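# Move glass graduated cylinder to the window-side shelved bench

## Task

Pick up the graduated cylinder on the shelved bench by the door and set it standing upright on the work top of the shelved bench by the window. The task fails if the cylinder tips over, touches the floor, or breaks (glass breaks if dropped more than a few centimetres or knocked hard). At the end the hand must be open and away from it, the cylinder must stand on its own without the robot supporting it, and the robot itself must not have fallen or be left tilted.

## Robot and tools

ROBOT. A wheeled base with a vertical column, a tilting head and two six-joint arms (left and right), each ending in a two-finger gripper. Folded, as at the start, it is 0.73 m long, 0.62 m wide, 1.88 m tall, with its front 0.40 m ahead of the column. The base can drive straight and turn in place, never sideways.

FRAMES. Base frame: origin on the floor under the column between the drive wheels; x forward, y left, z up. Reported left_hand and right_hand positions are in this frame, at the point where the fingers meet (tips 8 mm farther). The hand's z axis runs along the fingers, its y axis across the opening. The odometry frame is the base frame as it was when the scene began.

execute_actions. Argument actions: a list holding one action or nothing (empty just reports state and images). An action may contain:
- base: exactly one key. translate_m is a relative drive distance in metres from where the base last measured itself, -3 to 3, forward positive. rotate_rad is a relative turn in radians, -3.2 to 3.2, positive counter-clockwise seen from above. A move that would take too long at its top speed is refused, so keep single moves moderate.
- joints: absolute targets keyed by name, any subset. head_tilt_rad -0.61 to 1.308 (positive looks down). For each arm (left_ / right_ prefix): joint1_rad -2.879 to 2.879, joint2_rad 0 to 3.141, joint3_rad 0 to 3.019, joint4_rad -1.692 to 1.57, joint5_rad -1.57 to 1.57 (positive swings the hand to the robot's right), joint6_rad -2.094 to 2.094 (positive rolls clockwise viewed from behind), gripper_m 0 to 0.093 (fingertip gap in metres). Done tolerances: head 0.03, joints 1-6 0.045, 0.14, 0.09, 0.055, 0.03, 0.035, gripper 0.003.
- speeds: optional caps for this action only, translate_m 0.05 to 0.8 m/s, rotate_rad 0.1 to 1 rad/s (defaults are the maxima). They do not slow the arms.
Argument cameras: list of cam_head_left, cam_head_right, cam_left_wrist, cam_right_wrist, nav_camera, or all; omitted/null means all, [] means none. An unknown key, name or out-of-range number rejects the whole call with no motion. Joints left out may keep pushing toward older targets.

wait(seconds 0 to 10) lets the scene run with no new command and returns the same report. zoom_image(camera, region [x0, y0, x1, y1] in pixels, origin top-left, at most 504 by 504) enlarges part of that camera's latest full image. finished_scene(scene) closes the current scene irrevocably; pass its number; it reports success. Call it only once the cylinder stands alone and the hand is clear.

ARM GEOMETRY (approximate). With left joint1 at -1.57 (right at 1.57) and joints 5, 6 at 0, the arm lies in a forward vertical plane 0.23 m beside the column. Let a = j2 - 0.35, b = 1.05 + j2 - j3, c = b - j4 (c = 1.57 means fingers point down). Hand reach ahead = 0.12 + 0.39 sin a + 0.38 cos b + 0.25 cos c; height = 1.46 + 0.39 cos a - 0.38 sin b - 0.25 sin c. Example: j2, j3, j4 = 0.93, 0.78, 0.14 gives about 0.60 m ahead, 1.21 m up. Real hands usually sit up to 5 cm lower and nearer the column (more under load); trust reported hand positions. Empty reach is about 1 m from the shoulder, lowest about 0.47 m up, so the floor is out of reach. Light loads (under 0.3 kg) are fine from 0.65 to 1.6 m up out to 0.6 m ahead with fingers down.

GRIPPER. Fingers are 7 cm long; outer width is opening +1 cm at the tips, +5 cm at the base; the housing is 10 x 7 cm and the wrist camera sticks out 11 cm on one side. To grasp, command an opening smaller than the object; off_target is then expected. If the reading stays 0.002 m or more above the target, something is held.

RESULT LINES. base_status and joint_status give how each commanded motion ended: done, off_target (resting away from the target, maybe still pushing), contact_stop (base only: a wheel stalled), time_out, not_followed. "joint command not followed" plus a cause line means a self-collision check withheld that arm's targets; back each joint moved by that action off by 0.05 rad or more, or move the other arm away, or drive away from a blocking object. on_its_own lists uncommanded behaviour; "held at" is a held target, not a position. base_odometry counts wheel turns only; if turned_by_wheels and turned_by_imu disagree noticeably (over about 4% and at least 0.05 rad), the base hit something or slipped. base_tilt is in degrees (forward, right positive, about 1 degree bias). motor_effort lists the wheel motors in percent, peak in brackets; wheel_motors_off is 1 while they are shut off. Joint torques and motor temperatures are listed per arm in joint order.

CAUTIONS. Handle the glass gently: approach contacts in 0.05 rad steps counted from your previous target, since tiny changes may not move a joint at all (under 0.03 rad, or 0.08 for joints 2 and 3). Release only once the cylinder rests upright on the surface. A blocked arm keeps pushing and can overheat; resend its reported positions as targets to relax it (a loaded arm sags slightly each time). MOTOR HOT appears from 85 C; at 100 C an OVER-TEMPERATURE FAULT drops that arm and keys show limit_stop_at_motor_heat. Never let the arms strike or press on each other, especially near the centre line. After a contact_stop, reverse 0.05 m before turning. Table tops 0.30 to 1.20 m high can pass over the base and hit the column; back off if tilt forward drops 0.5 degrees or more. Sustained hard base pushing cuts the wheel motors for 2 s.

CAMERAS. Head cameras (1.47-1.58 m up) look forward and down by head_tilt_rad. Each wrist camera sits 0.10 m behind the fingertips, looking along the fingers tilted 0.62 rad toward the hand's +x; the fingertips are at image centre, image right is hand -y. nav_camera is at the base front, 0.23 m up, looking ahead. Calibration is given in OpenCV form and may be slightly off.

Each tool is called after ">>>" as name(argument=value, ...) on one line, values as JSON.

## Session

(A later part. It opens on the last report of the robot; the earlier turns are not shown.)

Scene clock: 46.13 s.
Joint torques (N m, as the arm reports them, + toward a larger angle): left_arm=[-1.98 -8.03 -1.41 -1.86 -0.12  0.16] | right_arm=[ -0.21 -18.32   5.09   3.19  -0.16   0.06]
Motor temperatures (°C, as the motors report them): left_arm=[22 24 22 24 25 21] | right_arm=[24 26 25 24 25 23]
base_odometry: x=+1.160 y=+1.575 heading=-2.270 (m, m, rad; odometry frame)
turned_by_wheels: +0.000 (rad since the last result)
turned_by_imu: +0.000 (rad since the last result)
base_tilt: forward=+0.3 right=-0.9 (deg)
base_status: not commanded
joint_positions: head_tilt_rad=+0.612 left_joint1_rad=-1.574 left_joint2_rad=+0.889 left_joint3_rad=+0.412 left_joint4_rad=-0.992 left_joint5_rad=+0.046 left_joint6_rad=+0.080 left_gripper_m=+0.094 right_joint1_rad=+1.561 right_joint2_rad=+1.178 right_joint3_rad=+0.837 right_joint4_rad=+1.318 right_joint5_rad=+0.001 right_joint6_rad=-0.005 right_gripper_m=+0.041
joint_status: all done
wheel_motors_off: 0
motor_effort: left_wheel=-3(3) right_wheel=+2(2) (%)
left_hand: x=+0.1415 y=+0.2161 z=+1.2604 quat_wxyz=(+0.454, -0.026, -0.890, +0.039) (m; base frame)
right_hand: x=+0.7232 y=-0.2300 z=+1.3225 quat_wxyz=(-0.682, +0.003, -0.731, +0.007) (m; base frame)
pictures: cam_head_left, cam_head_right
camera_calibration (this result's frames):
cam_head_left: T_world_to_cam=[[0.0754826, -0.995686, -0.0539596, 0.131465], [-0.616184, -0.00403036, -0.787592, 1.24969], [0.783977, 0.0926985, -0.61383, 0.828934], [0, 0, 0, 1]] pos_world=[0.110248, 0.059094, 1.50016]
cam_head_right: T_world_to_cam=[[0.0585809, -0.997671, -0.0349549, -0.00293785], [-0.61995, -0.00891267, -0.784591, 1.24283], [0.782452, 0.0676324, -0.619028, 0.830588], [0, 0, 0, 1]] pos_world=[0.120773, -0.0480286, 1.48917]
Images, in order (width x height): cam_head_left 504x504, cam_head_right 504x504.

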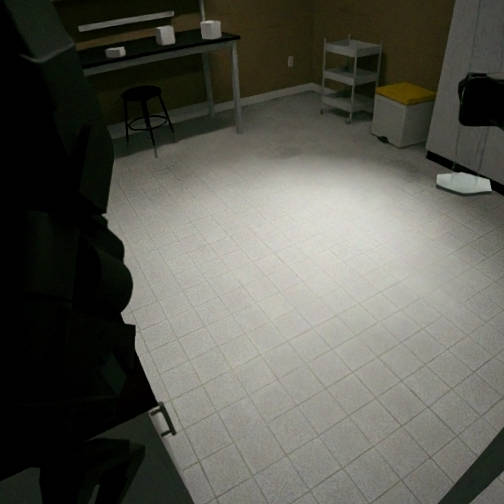

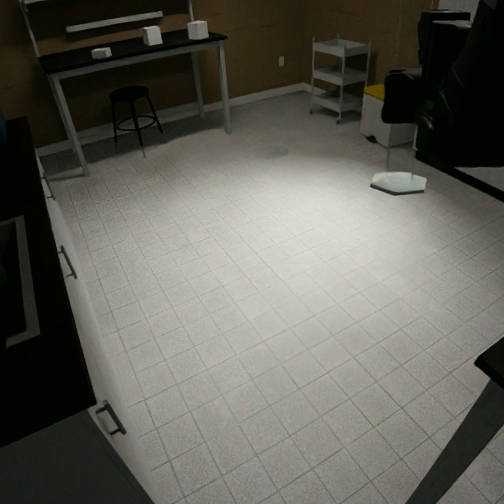

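>>> execute_actions(actions=[{"base":{"translate_m":1.6},"speeds":{"translate_m":0.5}}], cameras=[])

>>> execute_actions(actions=[{"base":{"rotate_rad":0.64}}], cameras=[])

>>> execute_actions(actions=[{"base":{"translate_m":0.9},"speeds":{"translate_m":0.5}}], cameras=["cam_head_right","cam_head_left"])

Scene clock: 51.60 s.
Joint torques (N m, as the arm reports them, + toward a larger angle): left_arm=[-1.65 -8.06 -1.7  -1.77 -0.14  0.1 ] | right_arm=[ -0.22 -18.46   5.1    3.23  -0.16   0.06]
Motor temperatures (°C, as the motors report them): left_arm=[22 24 22 24 25 21] | right_arm=[24 26 25 24 25 23]
base_odometry: x=+0.131 y=+0.350 heading=-2.270 (m, m, rad; odometry frame)
turned_by_wheels: +0.000 (rad since the last result)
turned_by_imu: +0.006 (rad since the last result)
base_tilt: forward=+0.3 right=-0.9 (deg)
base_status: done
joint_positions: head_tilt_rad=+0.612 left_joint1_rad=-1.574 left_joint2_rad=+0.889 left_joint3_rad=+0.417 left_joint4_rad=-0.992 left_joint5_rad=+0.046 left_joint6_rad=+0.080 left_gripper_m=+0.094 right_joint1_rad=+1.561 right_joint2_rad=+1.178 right_joint3_rad=+0.837 right_joint4_rad=+1.318 right_joint5_rad=+0.001 right_joint6_rad=-0.005 right_gripper_m=+0.041
joint_status: not commanded
wheel_motors_off: 0
motor_effort: left_wheel=+0(70) right_wheel=+0(51) (%)
left_hand: x=+0.1439 y=+0.2161 z=+1.2596 quat_wxyz=(+0.452, -0.026, -0.891, +0.039) (m; base frame)
right_hand: x=+0.7233 y=-0.2300 z=+1.3226 quat_wxyz=(-0.682, +0.003, -0.731, +0.007) (m; base frame)
pictures: none
No camera images: the call's "cameras" was empty. Leave "cameras" out to get every camera's image.

Scene clock: 53.50 s.
Joint torques (N m, as the arm reports them, + toward a larger angle): left_arm=[-1.59 -8.3  -1.49 -1.66 -0.11  0.14] | right_arm=[ -0.28 -18.48   5.04   3.19  -0.16   0.06]
Motor temperatures (°C, as the motors report them): left_arm=[22 24 22 24 25 21] | right_arm=[24 26 25 24 25 23]
base_odometry: x=+0.131 y=+0.350 heading=-1.630 (m, m, rad; odometry frame)
turned_by_wheels: +0.640 (rad since the last result)
turned_by_imu: +0.634 (rad since the last result)
base_tilt: forward=+0.3 right=-0.9 (deg)
base_status: done
joint_positions: head_tilt_rad=+0.612 left_joint1_rad=-1.574 left_joint2_rad=+0.889 left_joint3_rad=+0.417 left_joint4_rad=-0.992 left_joint5_rad=+0.046 left_joint6_rad=+0.080 left_gripper_m=+0.094 right_joint1_rad=+1.561 right_joint2_rad=+1.178 right_joint3_rad=+0.837 right_joint4_rad=+1.318 right_joint5_rad=+0.001 right_joint6_rad=-0.005 right_gripper_m=+0.041
joint_status: not commanded
wheel_motors_off: 0
motor_effort: left_wheel=-2(57) right_wheel=+2(38) (%)
left_hand: x=+0.1439 y=+0.2161 z=+1.2596 quat_wxyz=(+0.452, -0.026, -0.891, +0.039) (m; base frame)
right_hand: x=+0.7233 y=-0.2300 z=+1.3226 quat_wxyz=(-0.682, +0.003, -0.731, +0.007) (m; base frame)
pictures: none
No camera images: the call's "cameras" was empty. Leave "cameras" out to get every camera's image.

Scene clock: 56.80 s.
Joint torques (N m, as the arm reports them, + toward a larger angle): left_arm=[-1.3  -7.79 -1.49 -1.64 -0.05  0.12] | right_arm=[ -0.21 -18.23   5.05   3.19  -0.16   0.06]
Motor temperatures (°C, as the motors report them): left_arm=[22 24 22 24 25 21] | right_arm=[24 26 25 24 25 23]
base_odometry: x=+0.078 y=-0.549 heading=-1.630 (m, m, rad; odometry frame)
turned_by_wheels: +0.001 (rad since the last result)
turned_by_imu: +0.004 (rad since the last result)
base_tilt: forward=+0.3 right=-0.9 (deg)
base_status: done
joint_positions: head_tilt_rad=+0.612 left_joint1_rad=-1.574 left_joint2_rad=+0.889 left_joint3_rad=+0.417 left_joint4_rad=-0.992 left_joint5_rad=+0.046 left_joint6_rad=+0.080 left_gripper_m=+0.094 right_joint1_rad=+1.561 right_joint2_rad=+1.178 right_joint3_rad=+0.838 right_joint4_rad=+1.318 right_joint5_rad=+0.001 right_joint6_rad=-0.005 right_gripper_m=+0.041
joint_status: not commanded
wheel_motors_off: 0
motor_effort: left_wheel=+1(67) right_wheel=-1(48) (%)
left_hand: x=+0.1437 y=+0.2161 z=+1.2597 quat_wxyz=(+0.452, -0.026, -0.891, +0.039) (m; base frame)
right_hand: x=+0.7235 y=-0.2300 z=+1.3227 quat_wxyz=(-0.682, +0.003, -0.731, +0.007) (m; base frame)
pictures: cam_head_left, cam_head_right
camera_calibration (this result's frames):
cam_head_left: T_world_to_cam=[[0.0754826, -0.995686, -0.0539596, 0.131465], [-0.616184, -0.00403036, -0.787592, 1.24969], [0.783977, 0.0926985, -0.61383, 0.828934], [0, 0, 0, 1]] pos_world=[0.110248, 0.059094, 1.50016]
cam_head_right: T_world_to_cam=[[0.0585809, -0.997671, -0.0349549, -0.00293785], [-0.61995, -0.00891267, -0.784591, 1.24283], [0.782452, 0.0676324, -0.619028, 0.830587], [0, 0, 0, 1]] pos_world=[0.120773, -0.0480286, 1.48917]
Images, in order (width x height): cam_head_left 504x504, cam_head_right 504x504.

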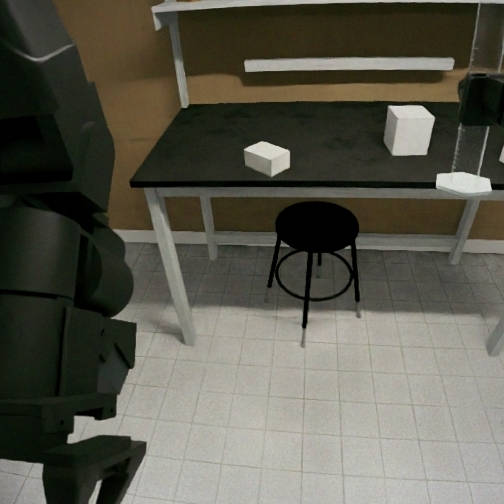

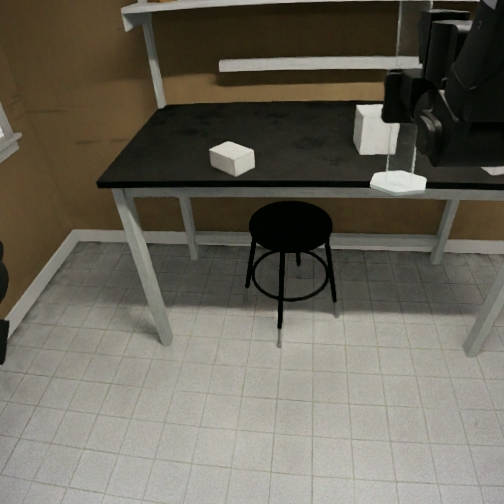

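>>> execute_actions(actions=[{"base":{"translate_m":0.65},"speeds":{"translate_m":0.4}}], cameras=[])

>>> execute_actions(actions=[{"base":{"rotate_rad":0.12},"joints":{"right_joint2_rad":1.65,"right_joint3_rad":1.2,"right_joint4_rad":1.5,"head_tilt_rad":0.8}}], cameras=["cam_head_right","cam_head_left"])

Scene clock: 60.57 s.
Joint torques (N m, as the arm reports them, + toward a larger angle): left_arm=[-2.15 -8.3  -1.43 -1.77 -0.15  0.15] | right_arm=[ -0.25 -18.47   5.02   3.18  -0.16   0.06]
Motor temperatures (°C, as the motors report them): left_arm=[22 24 22 24 25 21] | right_arm=[24 26 25 24 25 23]
base_odometry: x=+0.039 y=-1.197 heading=-1.630 (m, m, rad; odometry frame)
turned_by_wheels: +0.000 (rad since the last result)
turned_by_imu: +0.003 (rad since the last result)
base_tilt: forward=+0.3 right=-0.9 (deg)
base_status: done
joint_positions: head_tilt_rad=+0.612 left_joint1_rad=-1.574 left_joint2_rad=+0.889 left_joint3_rad=+0.416 left_joint4_rad=-0.992 left_joint5_rad=+0.046 left_joint6_rad=+0.080 left_gripper_m=+0.094 right_joint1_rad=+1.561 right_joint2_rad=+1.178 right_joint3_rad=+0.837 right_joint4_rad=+1.318 right_joint5_rad=+0.001 right_joint6_rad=-0.005 right_gripper_m=+0.041
joint_status: not commanded
wheel_motors_off: 0
motor_effort: left_wheel=+0(42) right_wheel=+0(28) (%)
left_hand: x=+0.1433 y=+0.2161 z=+1.2598 quat_wxyz=(+0.452, -0.026, -0.891, +0.039) (m; base frame)
right_hand: x=+0.7233 y=-0.2300 z=+1.3226 quat_wxyz=(-0.682, +0.003, -0.731, +0.007) (m; base frame)
pictures: none
No camera images: the call's "cameras" was empty. Leave "cameras" out to get every camera's image.

Scene clock: 61.97 s.
Joint torques (N m, as the arm reports them, + toward a larger angle): left_arm=[-1.55 -8.61 -1.35 -1.58 -0.12  0.16] | right_arm=[ -0.5  -21.39   3.89   2.87  -0.16   0.05]
Motor temperatures (°C, as the motors report them): left_arm=[22 24 22 24 25 21] | right_arm=[24 26 25 24 25 23]
base_odometry: x=+0.039 y=-1.198 heading=-1.511 (m, m, rad; odometry frame)
turned_by_wheels: +0.118 (rad since the last result)
turned_by_imu: +0.116 (rad since the last result)
base_tilt: forward=+0.3 right=-0.9 (deg)
base_status: done
joint_positions: head_tilt_rad=+0.802 left_joint1_rad=-1.574 left_joint2_rad=+0.889 left_joint3_rad=+0.416 left_joint4_rad=-0.992 left_joint5_rad=+0.046 left_joint6_rad=+0.080 left_gripper_m=+0.094 right_joint1_rad=+1.561 right_joint2_rad=+1.683 right_joint3_rad=+1.185 right_joint4_rad=+1.477 right_joint5_rad=+0.001 right_joint6_rad=-0.005 right_gripper_m=+0.041
joint_status: all done
wheel_motors_off: 0
motor_effort: left_wheel=-1(56) right_wheel=+1(43) (%)
left_hand: x=+0.1433 y=+0.2161 z=+1.2598 quat_wxyz=(+0.452, -0.026, -0.891, +0.039) (m; base frame)
right_hand: x=+0.7531 y=-0.2315 z=+1.1464 quat_wxyz=(-0.682, +0.003, -0.731, +0.007) (m; base frame)
pictures: cam_head_left, cam_head_right
camera_calibration (this result's frames):
cam_head_left: T_world_to_cam=[[0.0639371, -0.995686, -0.0672407, 0.152496], [-0.753804, -0.00403036, -0.657087, 1.05559], [0.653982, 0.0926985, -0.750809, 1.04638], [0, 0, 0, 1]] pos_world=[0.101642, 0.059094, 1.4895]
cam_head_right: T_world_to_cam=[[0.0509276, -0.997671, -0.0453867, 0.0135097], [-0.756935, -0.00891267, -0.653429, 1.04769], [0.651502, 0.0676324, -0.755626, 1.0475], [0, 0, 0, 1]] pos_world=[0.109903, -0.0480286, 1.47672]
Images, in order (width x height): cam_head_left 504x504, cam_head_right 504x504.

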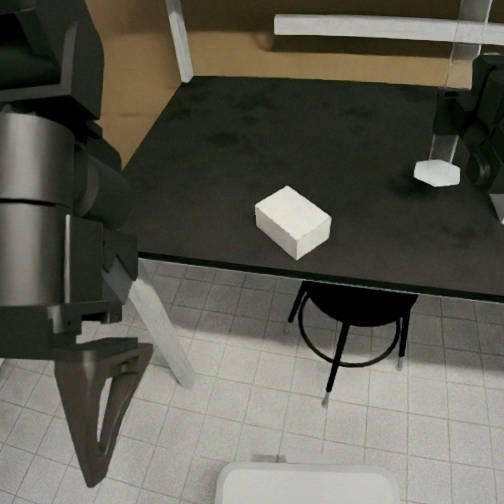

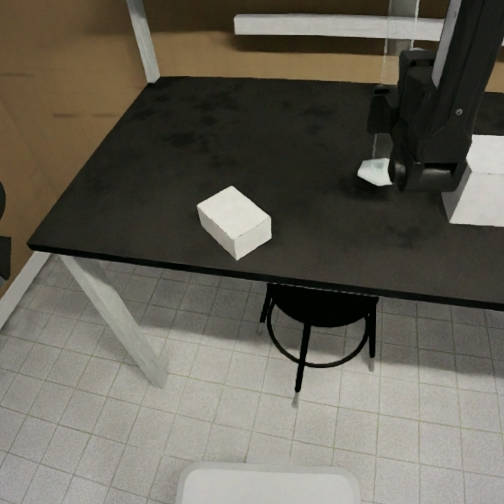

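>>> execute_actions(actions=[{"joints":{"right_joint2_rad":1.8,"right_joint3_rad":1.37,"right_joint4_rad":1.55}}], cameras=["cam_head_left"])

>>> execute_actions(actions=[{"joints":{"right_joint2_rad":1.87,"right_joint3_rad":1.44}}], cameras=["cam_head_left"])

Scene clock: 63.37 s.
Joint torques (N m, as the arm reports them, + toward a larger angle): left_arm=[-1.62 -8.33 -1.26 -1.88 -0.07  0.18] | right_arm=[ -0.46 -19.97   4.04   3.01  -0.16   0.05]
Motor temperatures (°C, as the motors report them): left_arm=[22 24 22 24 25 21] | right_arm=[24 27 25 24 25 23]
base_odometry: x=+0.039 y=-1.198 heading=-1.511 (m, m, rad; odometry frame)
turned_by_wheels: +0.000 (rad since the last result)
turned_by_imu: +0.000 (rad since the last result)
base_tilt: forward=+0.3 right=-0.9 (deg)
base_status: not commanded
joint_positions: head_tilt_rad=+0.802 left_joint1_rad=-1.574 left_joint2_rad=+0.889 left_joint3_rad=+0.416 left_joint4_rad=-0.992 left_joint5_rad=+0.046 left_joint6_rad=+0.080 left_gripper_m=+0.094 right_joint1_rad=+1.561 right_joint2_rad=+1.809 right_joint3_rad=+1.359 right_joint4_rad=+1.522 right_joint5_rad=+0.001 right_joint6_rad=-0.005 right_gripper_m=+0.041
joint_status: all done
wheel_motors_off: 0
motor_effort: left_wheel=-3(3) right_wheel=+2(1) (%)
left_hand: x=+0.1433 y=+0.2161 z=+1.2598 quat_wxyz=(+0.452, -0.026, -0.891, +0.039) (m; base frame)
right_hand: x=+0.7803 y=-0.2318 z=+1.1227 quat_wxyz=(-0.716, +0.003, -0.698, +0.007) (m; base frame)
pictures: cam_head_left
camera_calibration (this result's frames):
cam_head_left: T_world_to_cam=[[0.0639361, -0.995686, -0.0672416, 0.152497], [-0.753813, -0.00403036, -0.657077, 1.05557], [0.653971, 0.0926985, -0.750818, 1.0464], [0, 0, 0, 1]] pos_world=[0.101642, 0.059094, 1.4895]
Images, in order (width x height): cam_head_left 504x504.

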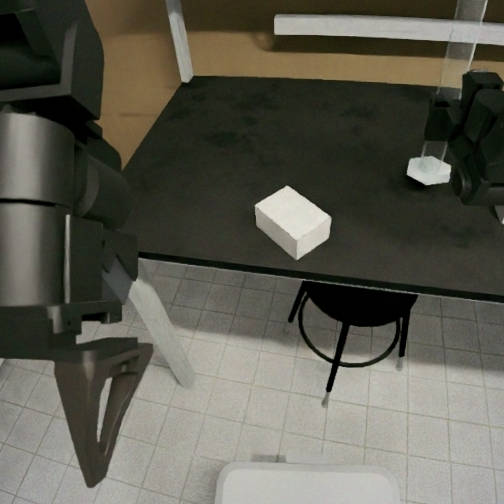

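Scene clock: 64.10 s.
Joint torques (N m, as the arm reports them, + toward a larger angle): left_arm=[-1.68 -7.68 -1.52 -1.86 -0.1   0.17] | right_arm=[ -0.48 -19.67   4.18   3.02  -0.16   0.06]
Motor temperatures (°C, as the motors report them): left_arm=[22 24 22 24 25 21] | right_arm=[24 27 25 24 25 23]
base_odometry: x=+0.039 y=-1.198 heading=-1.511 (m, m, rad; odometry frame)
turned_by_wheels: +0.000 (rad since the last result)
turned_by_imu: +0.000 (rad since the last result)
base_tilt: forward=+0.3 right=-0.9 (deg)
base_status: not commanded
joint_positions: head_tilt_rad=+0.802 left_joint1_rad=-1.574 left_joint2_rad=+0.889 left_joint3_rad=+0.416 left_joint4_rad=-0.992 left_joint5_rad=+0.046 left_joint6_rad=+0.080 left_gripper_m=+0.094 right_joint1_rad=+1.561 right_joint2_rad=+1.873 right_joint3_rad=+1.426 right_joint4_rad=+1.522 right_joint5_rad=+0.001 right_joint6_rad=-0.005 right_gripper_m=+0.041
joint_status: all done
wheel_motors_off: 0
motor_effort: left_wheel=-3(3) right_wheel=+2(2) (%)
left_hand: x=+0.1433 y=+0.2161 z=+1.2598 quat_wxyz=(+0.452, -0.026, -0.891, +0.039) (m; base frame)
right_hand: x=+0.7834 y=-0.2320 z=+1.0988 quat_wxyz=(-0.717, +0.003, -0.697, +0.007) (m; base frame)
pictures: cam_head_left
camera_calibration (this result's frames):
cam_head_left: T_world_to_cam=[[0.0639356, -0.995686, -0.0672421, 0.152498], [-0.753818, -0.00403036, -0.657071, 1.05557], [0.653966, 0.0926985, -0.750823, 1.0464], [0, 0, 0, 1]] pos_world=[0.101641, 0.059094, 1.4895]
Images, in order (width x height): cam_head_left 504x504.

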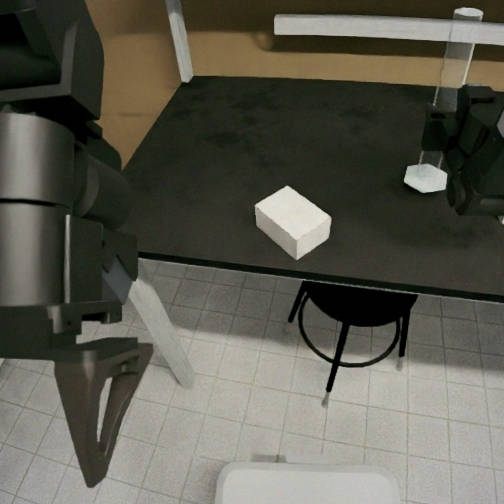

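>>> execute_actions(actions=[{"joints":{"right_joint2_rad":1.93,"right_joint3_rad":1.5}}], cameras=[])

>>> execute_actions(actions=[{"joints":{"right_joint2_rad":1.98,"right_joint3_rad":1.55}}], cameras=["cam_head_left"])

Scene clock: 65.17 s.
Joint torques (N m, as the arm reports them, + toward a larger angle): left_arm=[-1.39 -8.21 -1.43 -1.79 -0.09  0.08] | right_arm=[ -0.49 -19.58   4.28   3.    -0.16   0.06]
Motor temperatures (°C, as the motors report them): left_arm=[22 24 22 24 25 21] | right_arm=[24 27 25 24 25 23]
base_odometry: x=+0.039 y=-1.198 heading=-1.511 (m, m, rad; odometry frame)
turned_by_wheels: +0.000 (rad since the last result)
turned_by_imu: +0.000 (rad since the last result)
base_tilt: forward=+0.3 right=-0.9 (deg)
base_status: not commanded
joint_positions: head_tilt_rad=+0.802 left_joint1_rad=-1.574 left_joint2_rad=+0.889 left_joint3_rad=+0.416 left_joint4_rad=-0.992 left_joint5_rad=+0.046 left_joint6_rad=+0.080 left_gripper_m=+0.094 right_joint1_rad=+1.561 right_joint2_rad=+1.933 right_joint3_rad=+1.485 right_joint4_rad=+1.522 right_joint5_rad=+0.001 right_joint6_rad=-0.005 right_gripper_m=+0.041
joint_status: all done
wheel_motors_off: 0
motor_effort: left_wheel=-3(3) right_wheel=+2(2) (%)
left_hand: x=+0.1433 y=+0.2161 z=+1.2598 quat_wxyz=(+0.452, -0.026, -0.891, +0.039) (m; base frame)
right_hand: x=+0.7835 y=-0.2322 z=+1.0758 quat_wxyz=(-0.717, +0.003, -0.697, +0.007) (m; base frame)
pictures: none
No camera images: the call's "cameras" was empty. Leave "cameras" out to get every camera's image.

Scene clock: 65.73 s.
Joint torques (N m, as the arm reports them, + toward a larger angle): left_arm=[-1.21 -7.62 -1.62 -1.78 -0.14  0.22] | right_arm=[ -0.49 -18.08   4.5    2.73  -0.15   0.02]
Motor temperatures (°C, as the motors report them): left_arm=[22 24 22 24 25 21] | right_arm=[24 27 25 24 25 23]
base_odometry: x=+0.039 y=-1.198 heading=-1.511 (m, m, rad; odometry frame)
turned_by_wheels: +0.000 (rad since the last result)
turned_by_imu: +0.000 (rad since the last result)
base_tilt: forward=+0.3 right=-0.9 (deg)
base_status: not commanded
joint_positions: head_tilt_rad=+0.802 left_joint1_rad=-1.574 left_joint2_rad=+0.889 left_joint3_rad=+0.416 left_joint4_rad=-0.992 left_joint5_rad=+0.046 left_joint6_rad=+0.080 left_gripper_m=+0.094 right_joint1_rad=+1.561 right_joint2_rad=+1.961 right_joint3_rad=+1.534 right_joint4_rad=+1.530 right_joint5_rad=+0.001 right_joint6_rad=-0.002 right_gripper_m=+0.041
joint_status: all done
wheel_motors_off: 0
motor_effort: left_wheel=-2(3) right_wheel=+2(2) (%)
left_hand: x=+0.1433 y=+0.2161 z=+1.2598 quat_wxyz=(+0.452, -0.026, -0.891, +0.039) (m; base frame)
right_hand: x=+0.7909 y=-0.2323 z=+1.0727 quat_wxyz=(-0.727, +0.002, -0.687, +0.006) (m; base frame)
pictures: cam_head_left
camera_calibration (this result's frames):
cam_head_left: T_world_to_cam=[[0.063935, -0.995686, -0.0672427, 0.152499], [-0.753824, -0.00403036, -0.657064, 1.05555], [0.653958, 0.0926985, -0.75083, 1.04641], [0, 0, 0, 1]] pos_world=[0.101641, 0.059094, 1.4895]
Images, in order (width x height): cam_head_left 504x504.

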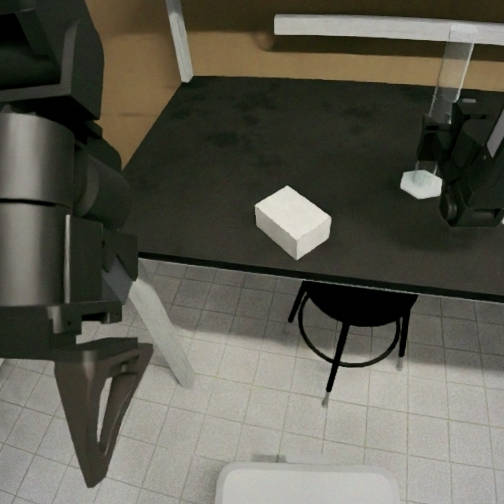

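Contact. Release and back off.

>>> execute_actions(actions=[{"joints":{"right_gripper_m":0.093}}], cameras=[])

>>> execute_actions(actions=[{"base":{"translate_m":-0.4},"speeds":{"translate_m":0.3}}], cameras=["cam_head_left"])

Scene clock: 66.73 s.
Joint torques (N m, as the arm reports them, + toward a larger angle): left_arm=[-1.72 -6.85 -1.65 -1.85 -0.13  0.15] | right_arm=[ -0.46 -18.22   4.52   2.72  -0.16   0.02]
Motor temperatures (°C, as the motors report them): left_arm=[22 24 22 24 25 21] | right_arm=[24 27 25 24 25 23]
base_odometry: x=+0.039 y=-1.198 heading=-1.511 (m, m, rad; odometry frame)
turned_by_wheels: +0.000 (rad since the last result)
turned_by_imu: +0.000 (rad since the last result)
base_tilt: forward=+0.3 right=-0.8 (deg)
base_status: not commanded
joint_positions: head_tilt_rad=+0.802 left_joint1_rad=-1.574 left_joint2_rad=+0.889 left_joint3_rad=+0.416 left_joint4_rad=-0.992 left_joint5_rad=+0.046 left_joint6_rad=+0.080 left_gripper_m=+0.094 right_joint1_rad=+1.561 right_joint2_rad=+1.961 right_joint3_rad=+1.534 right_joint4_rad=+1.530 right_joint5_rad=+0.001 right_joint6_rad=-0.001 right_gripper_m=+0.093
joint_status: all done
wheel_motors_off: 0
motor_effort: left_wheel=-3(3) right_wheel=+2(2) (%)
left_hand: x=+0.1433 y=+0.2161 z=+1.2598 quat_wxyz=(+0.452, -0.026, -0.891, +0.039) (m; base frame)
right_hand: x=+0.7909 y=-0.2323 z=+1.0727 quat_wxyz=(-0.727, +0.002, -0.687, +0.005) (m; base frame)
pictures: none
No camera images: the call's "cameras" was empty. Leave "cameras" out to get every camera's image.

Scene clock: 69.40 s.
Joint torques (N m, as the arm reports them, + toward a larger angle): left_arm=[-1.39 -8.71 -1.48 -1.64 -0.15  0.11] | right_arm=[ -0.44 -18.3    4.06   2.71  -0.16   0.02]
Motor temperatures (°C, as the motors report them): left_arm=[22 24 22 24 25 21] | right_arm=[24 27 25 24 25 23]
base_odometry: x=+0.015 y=-0.798 heading=-1.510 (m, m, rad; odometry frame)
turned_by_wheels: +0.001 (rad since the last result)
turned_by_imu: +0.000 (rad since the last result)
base_tilt: forward=+0.3 right=-0.9 (deg)
base_status: done
joint_positions: head_tilt_rad=+0.803 left_joint1_rad=-1.574 left_joint2_rad=+0.889 left_joint3_rad=+0.415 left_joint4_rad=-0.992 left_joint5_rad=+0.046 left_joint6_rad=+0.080 left_gripper_m=+0.094 right_joint1_rad=+1.561 right_joint2_rad=+1.964 right_joint3_rad=+1.540 right_joint4_rad=+1.530 right_joint5_rad=+0.001 right_joint6_rad=-0.001 right_gripper_m=+0.093
joint_status: not commanded
wheel_motors_off: 0
motor_effort: left_wheel=+1(87) right_wheel=+0(50) (%)
left_hand: x=+0.1429 y=+0.2161 z=+1.2599 quat_wxyz=(+0.453, -0.026, -0.890, +0.039) (m; base frame)
right_hand: x=+0.7920 y=-0.2326 z=+1.0726 quat_wxyz=(-0.728, +0.002, -0.686, +0.006) (m; base frame)
pictures: cam_head_left
camera_calibration (this result's frames):
cam_head_left: T_world_to_cam=[[0.0638773, -0.995686, -0.0672975, 0.152586], [-0.754387, -0.00403036, -0.656417, 1.05459], [0.653315, 0.0926985, -0.75139, 1.04731], [0, 0, 0, 1]] pos_world=[0.101597, 0.059094, 1.48946]
Images, in order (width x height): cam_head_left 504x504.

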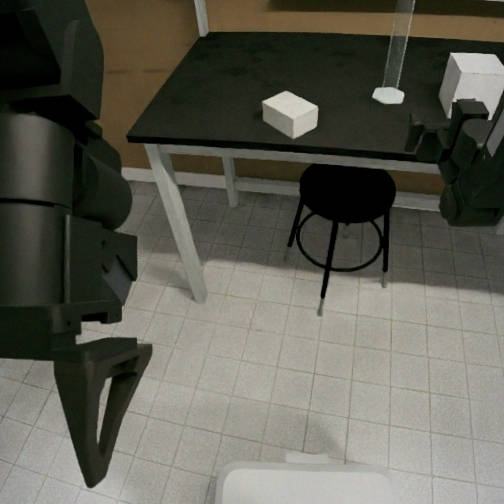

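>>> finished_scene(scene=1)

The scene is finished: the task was done.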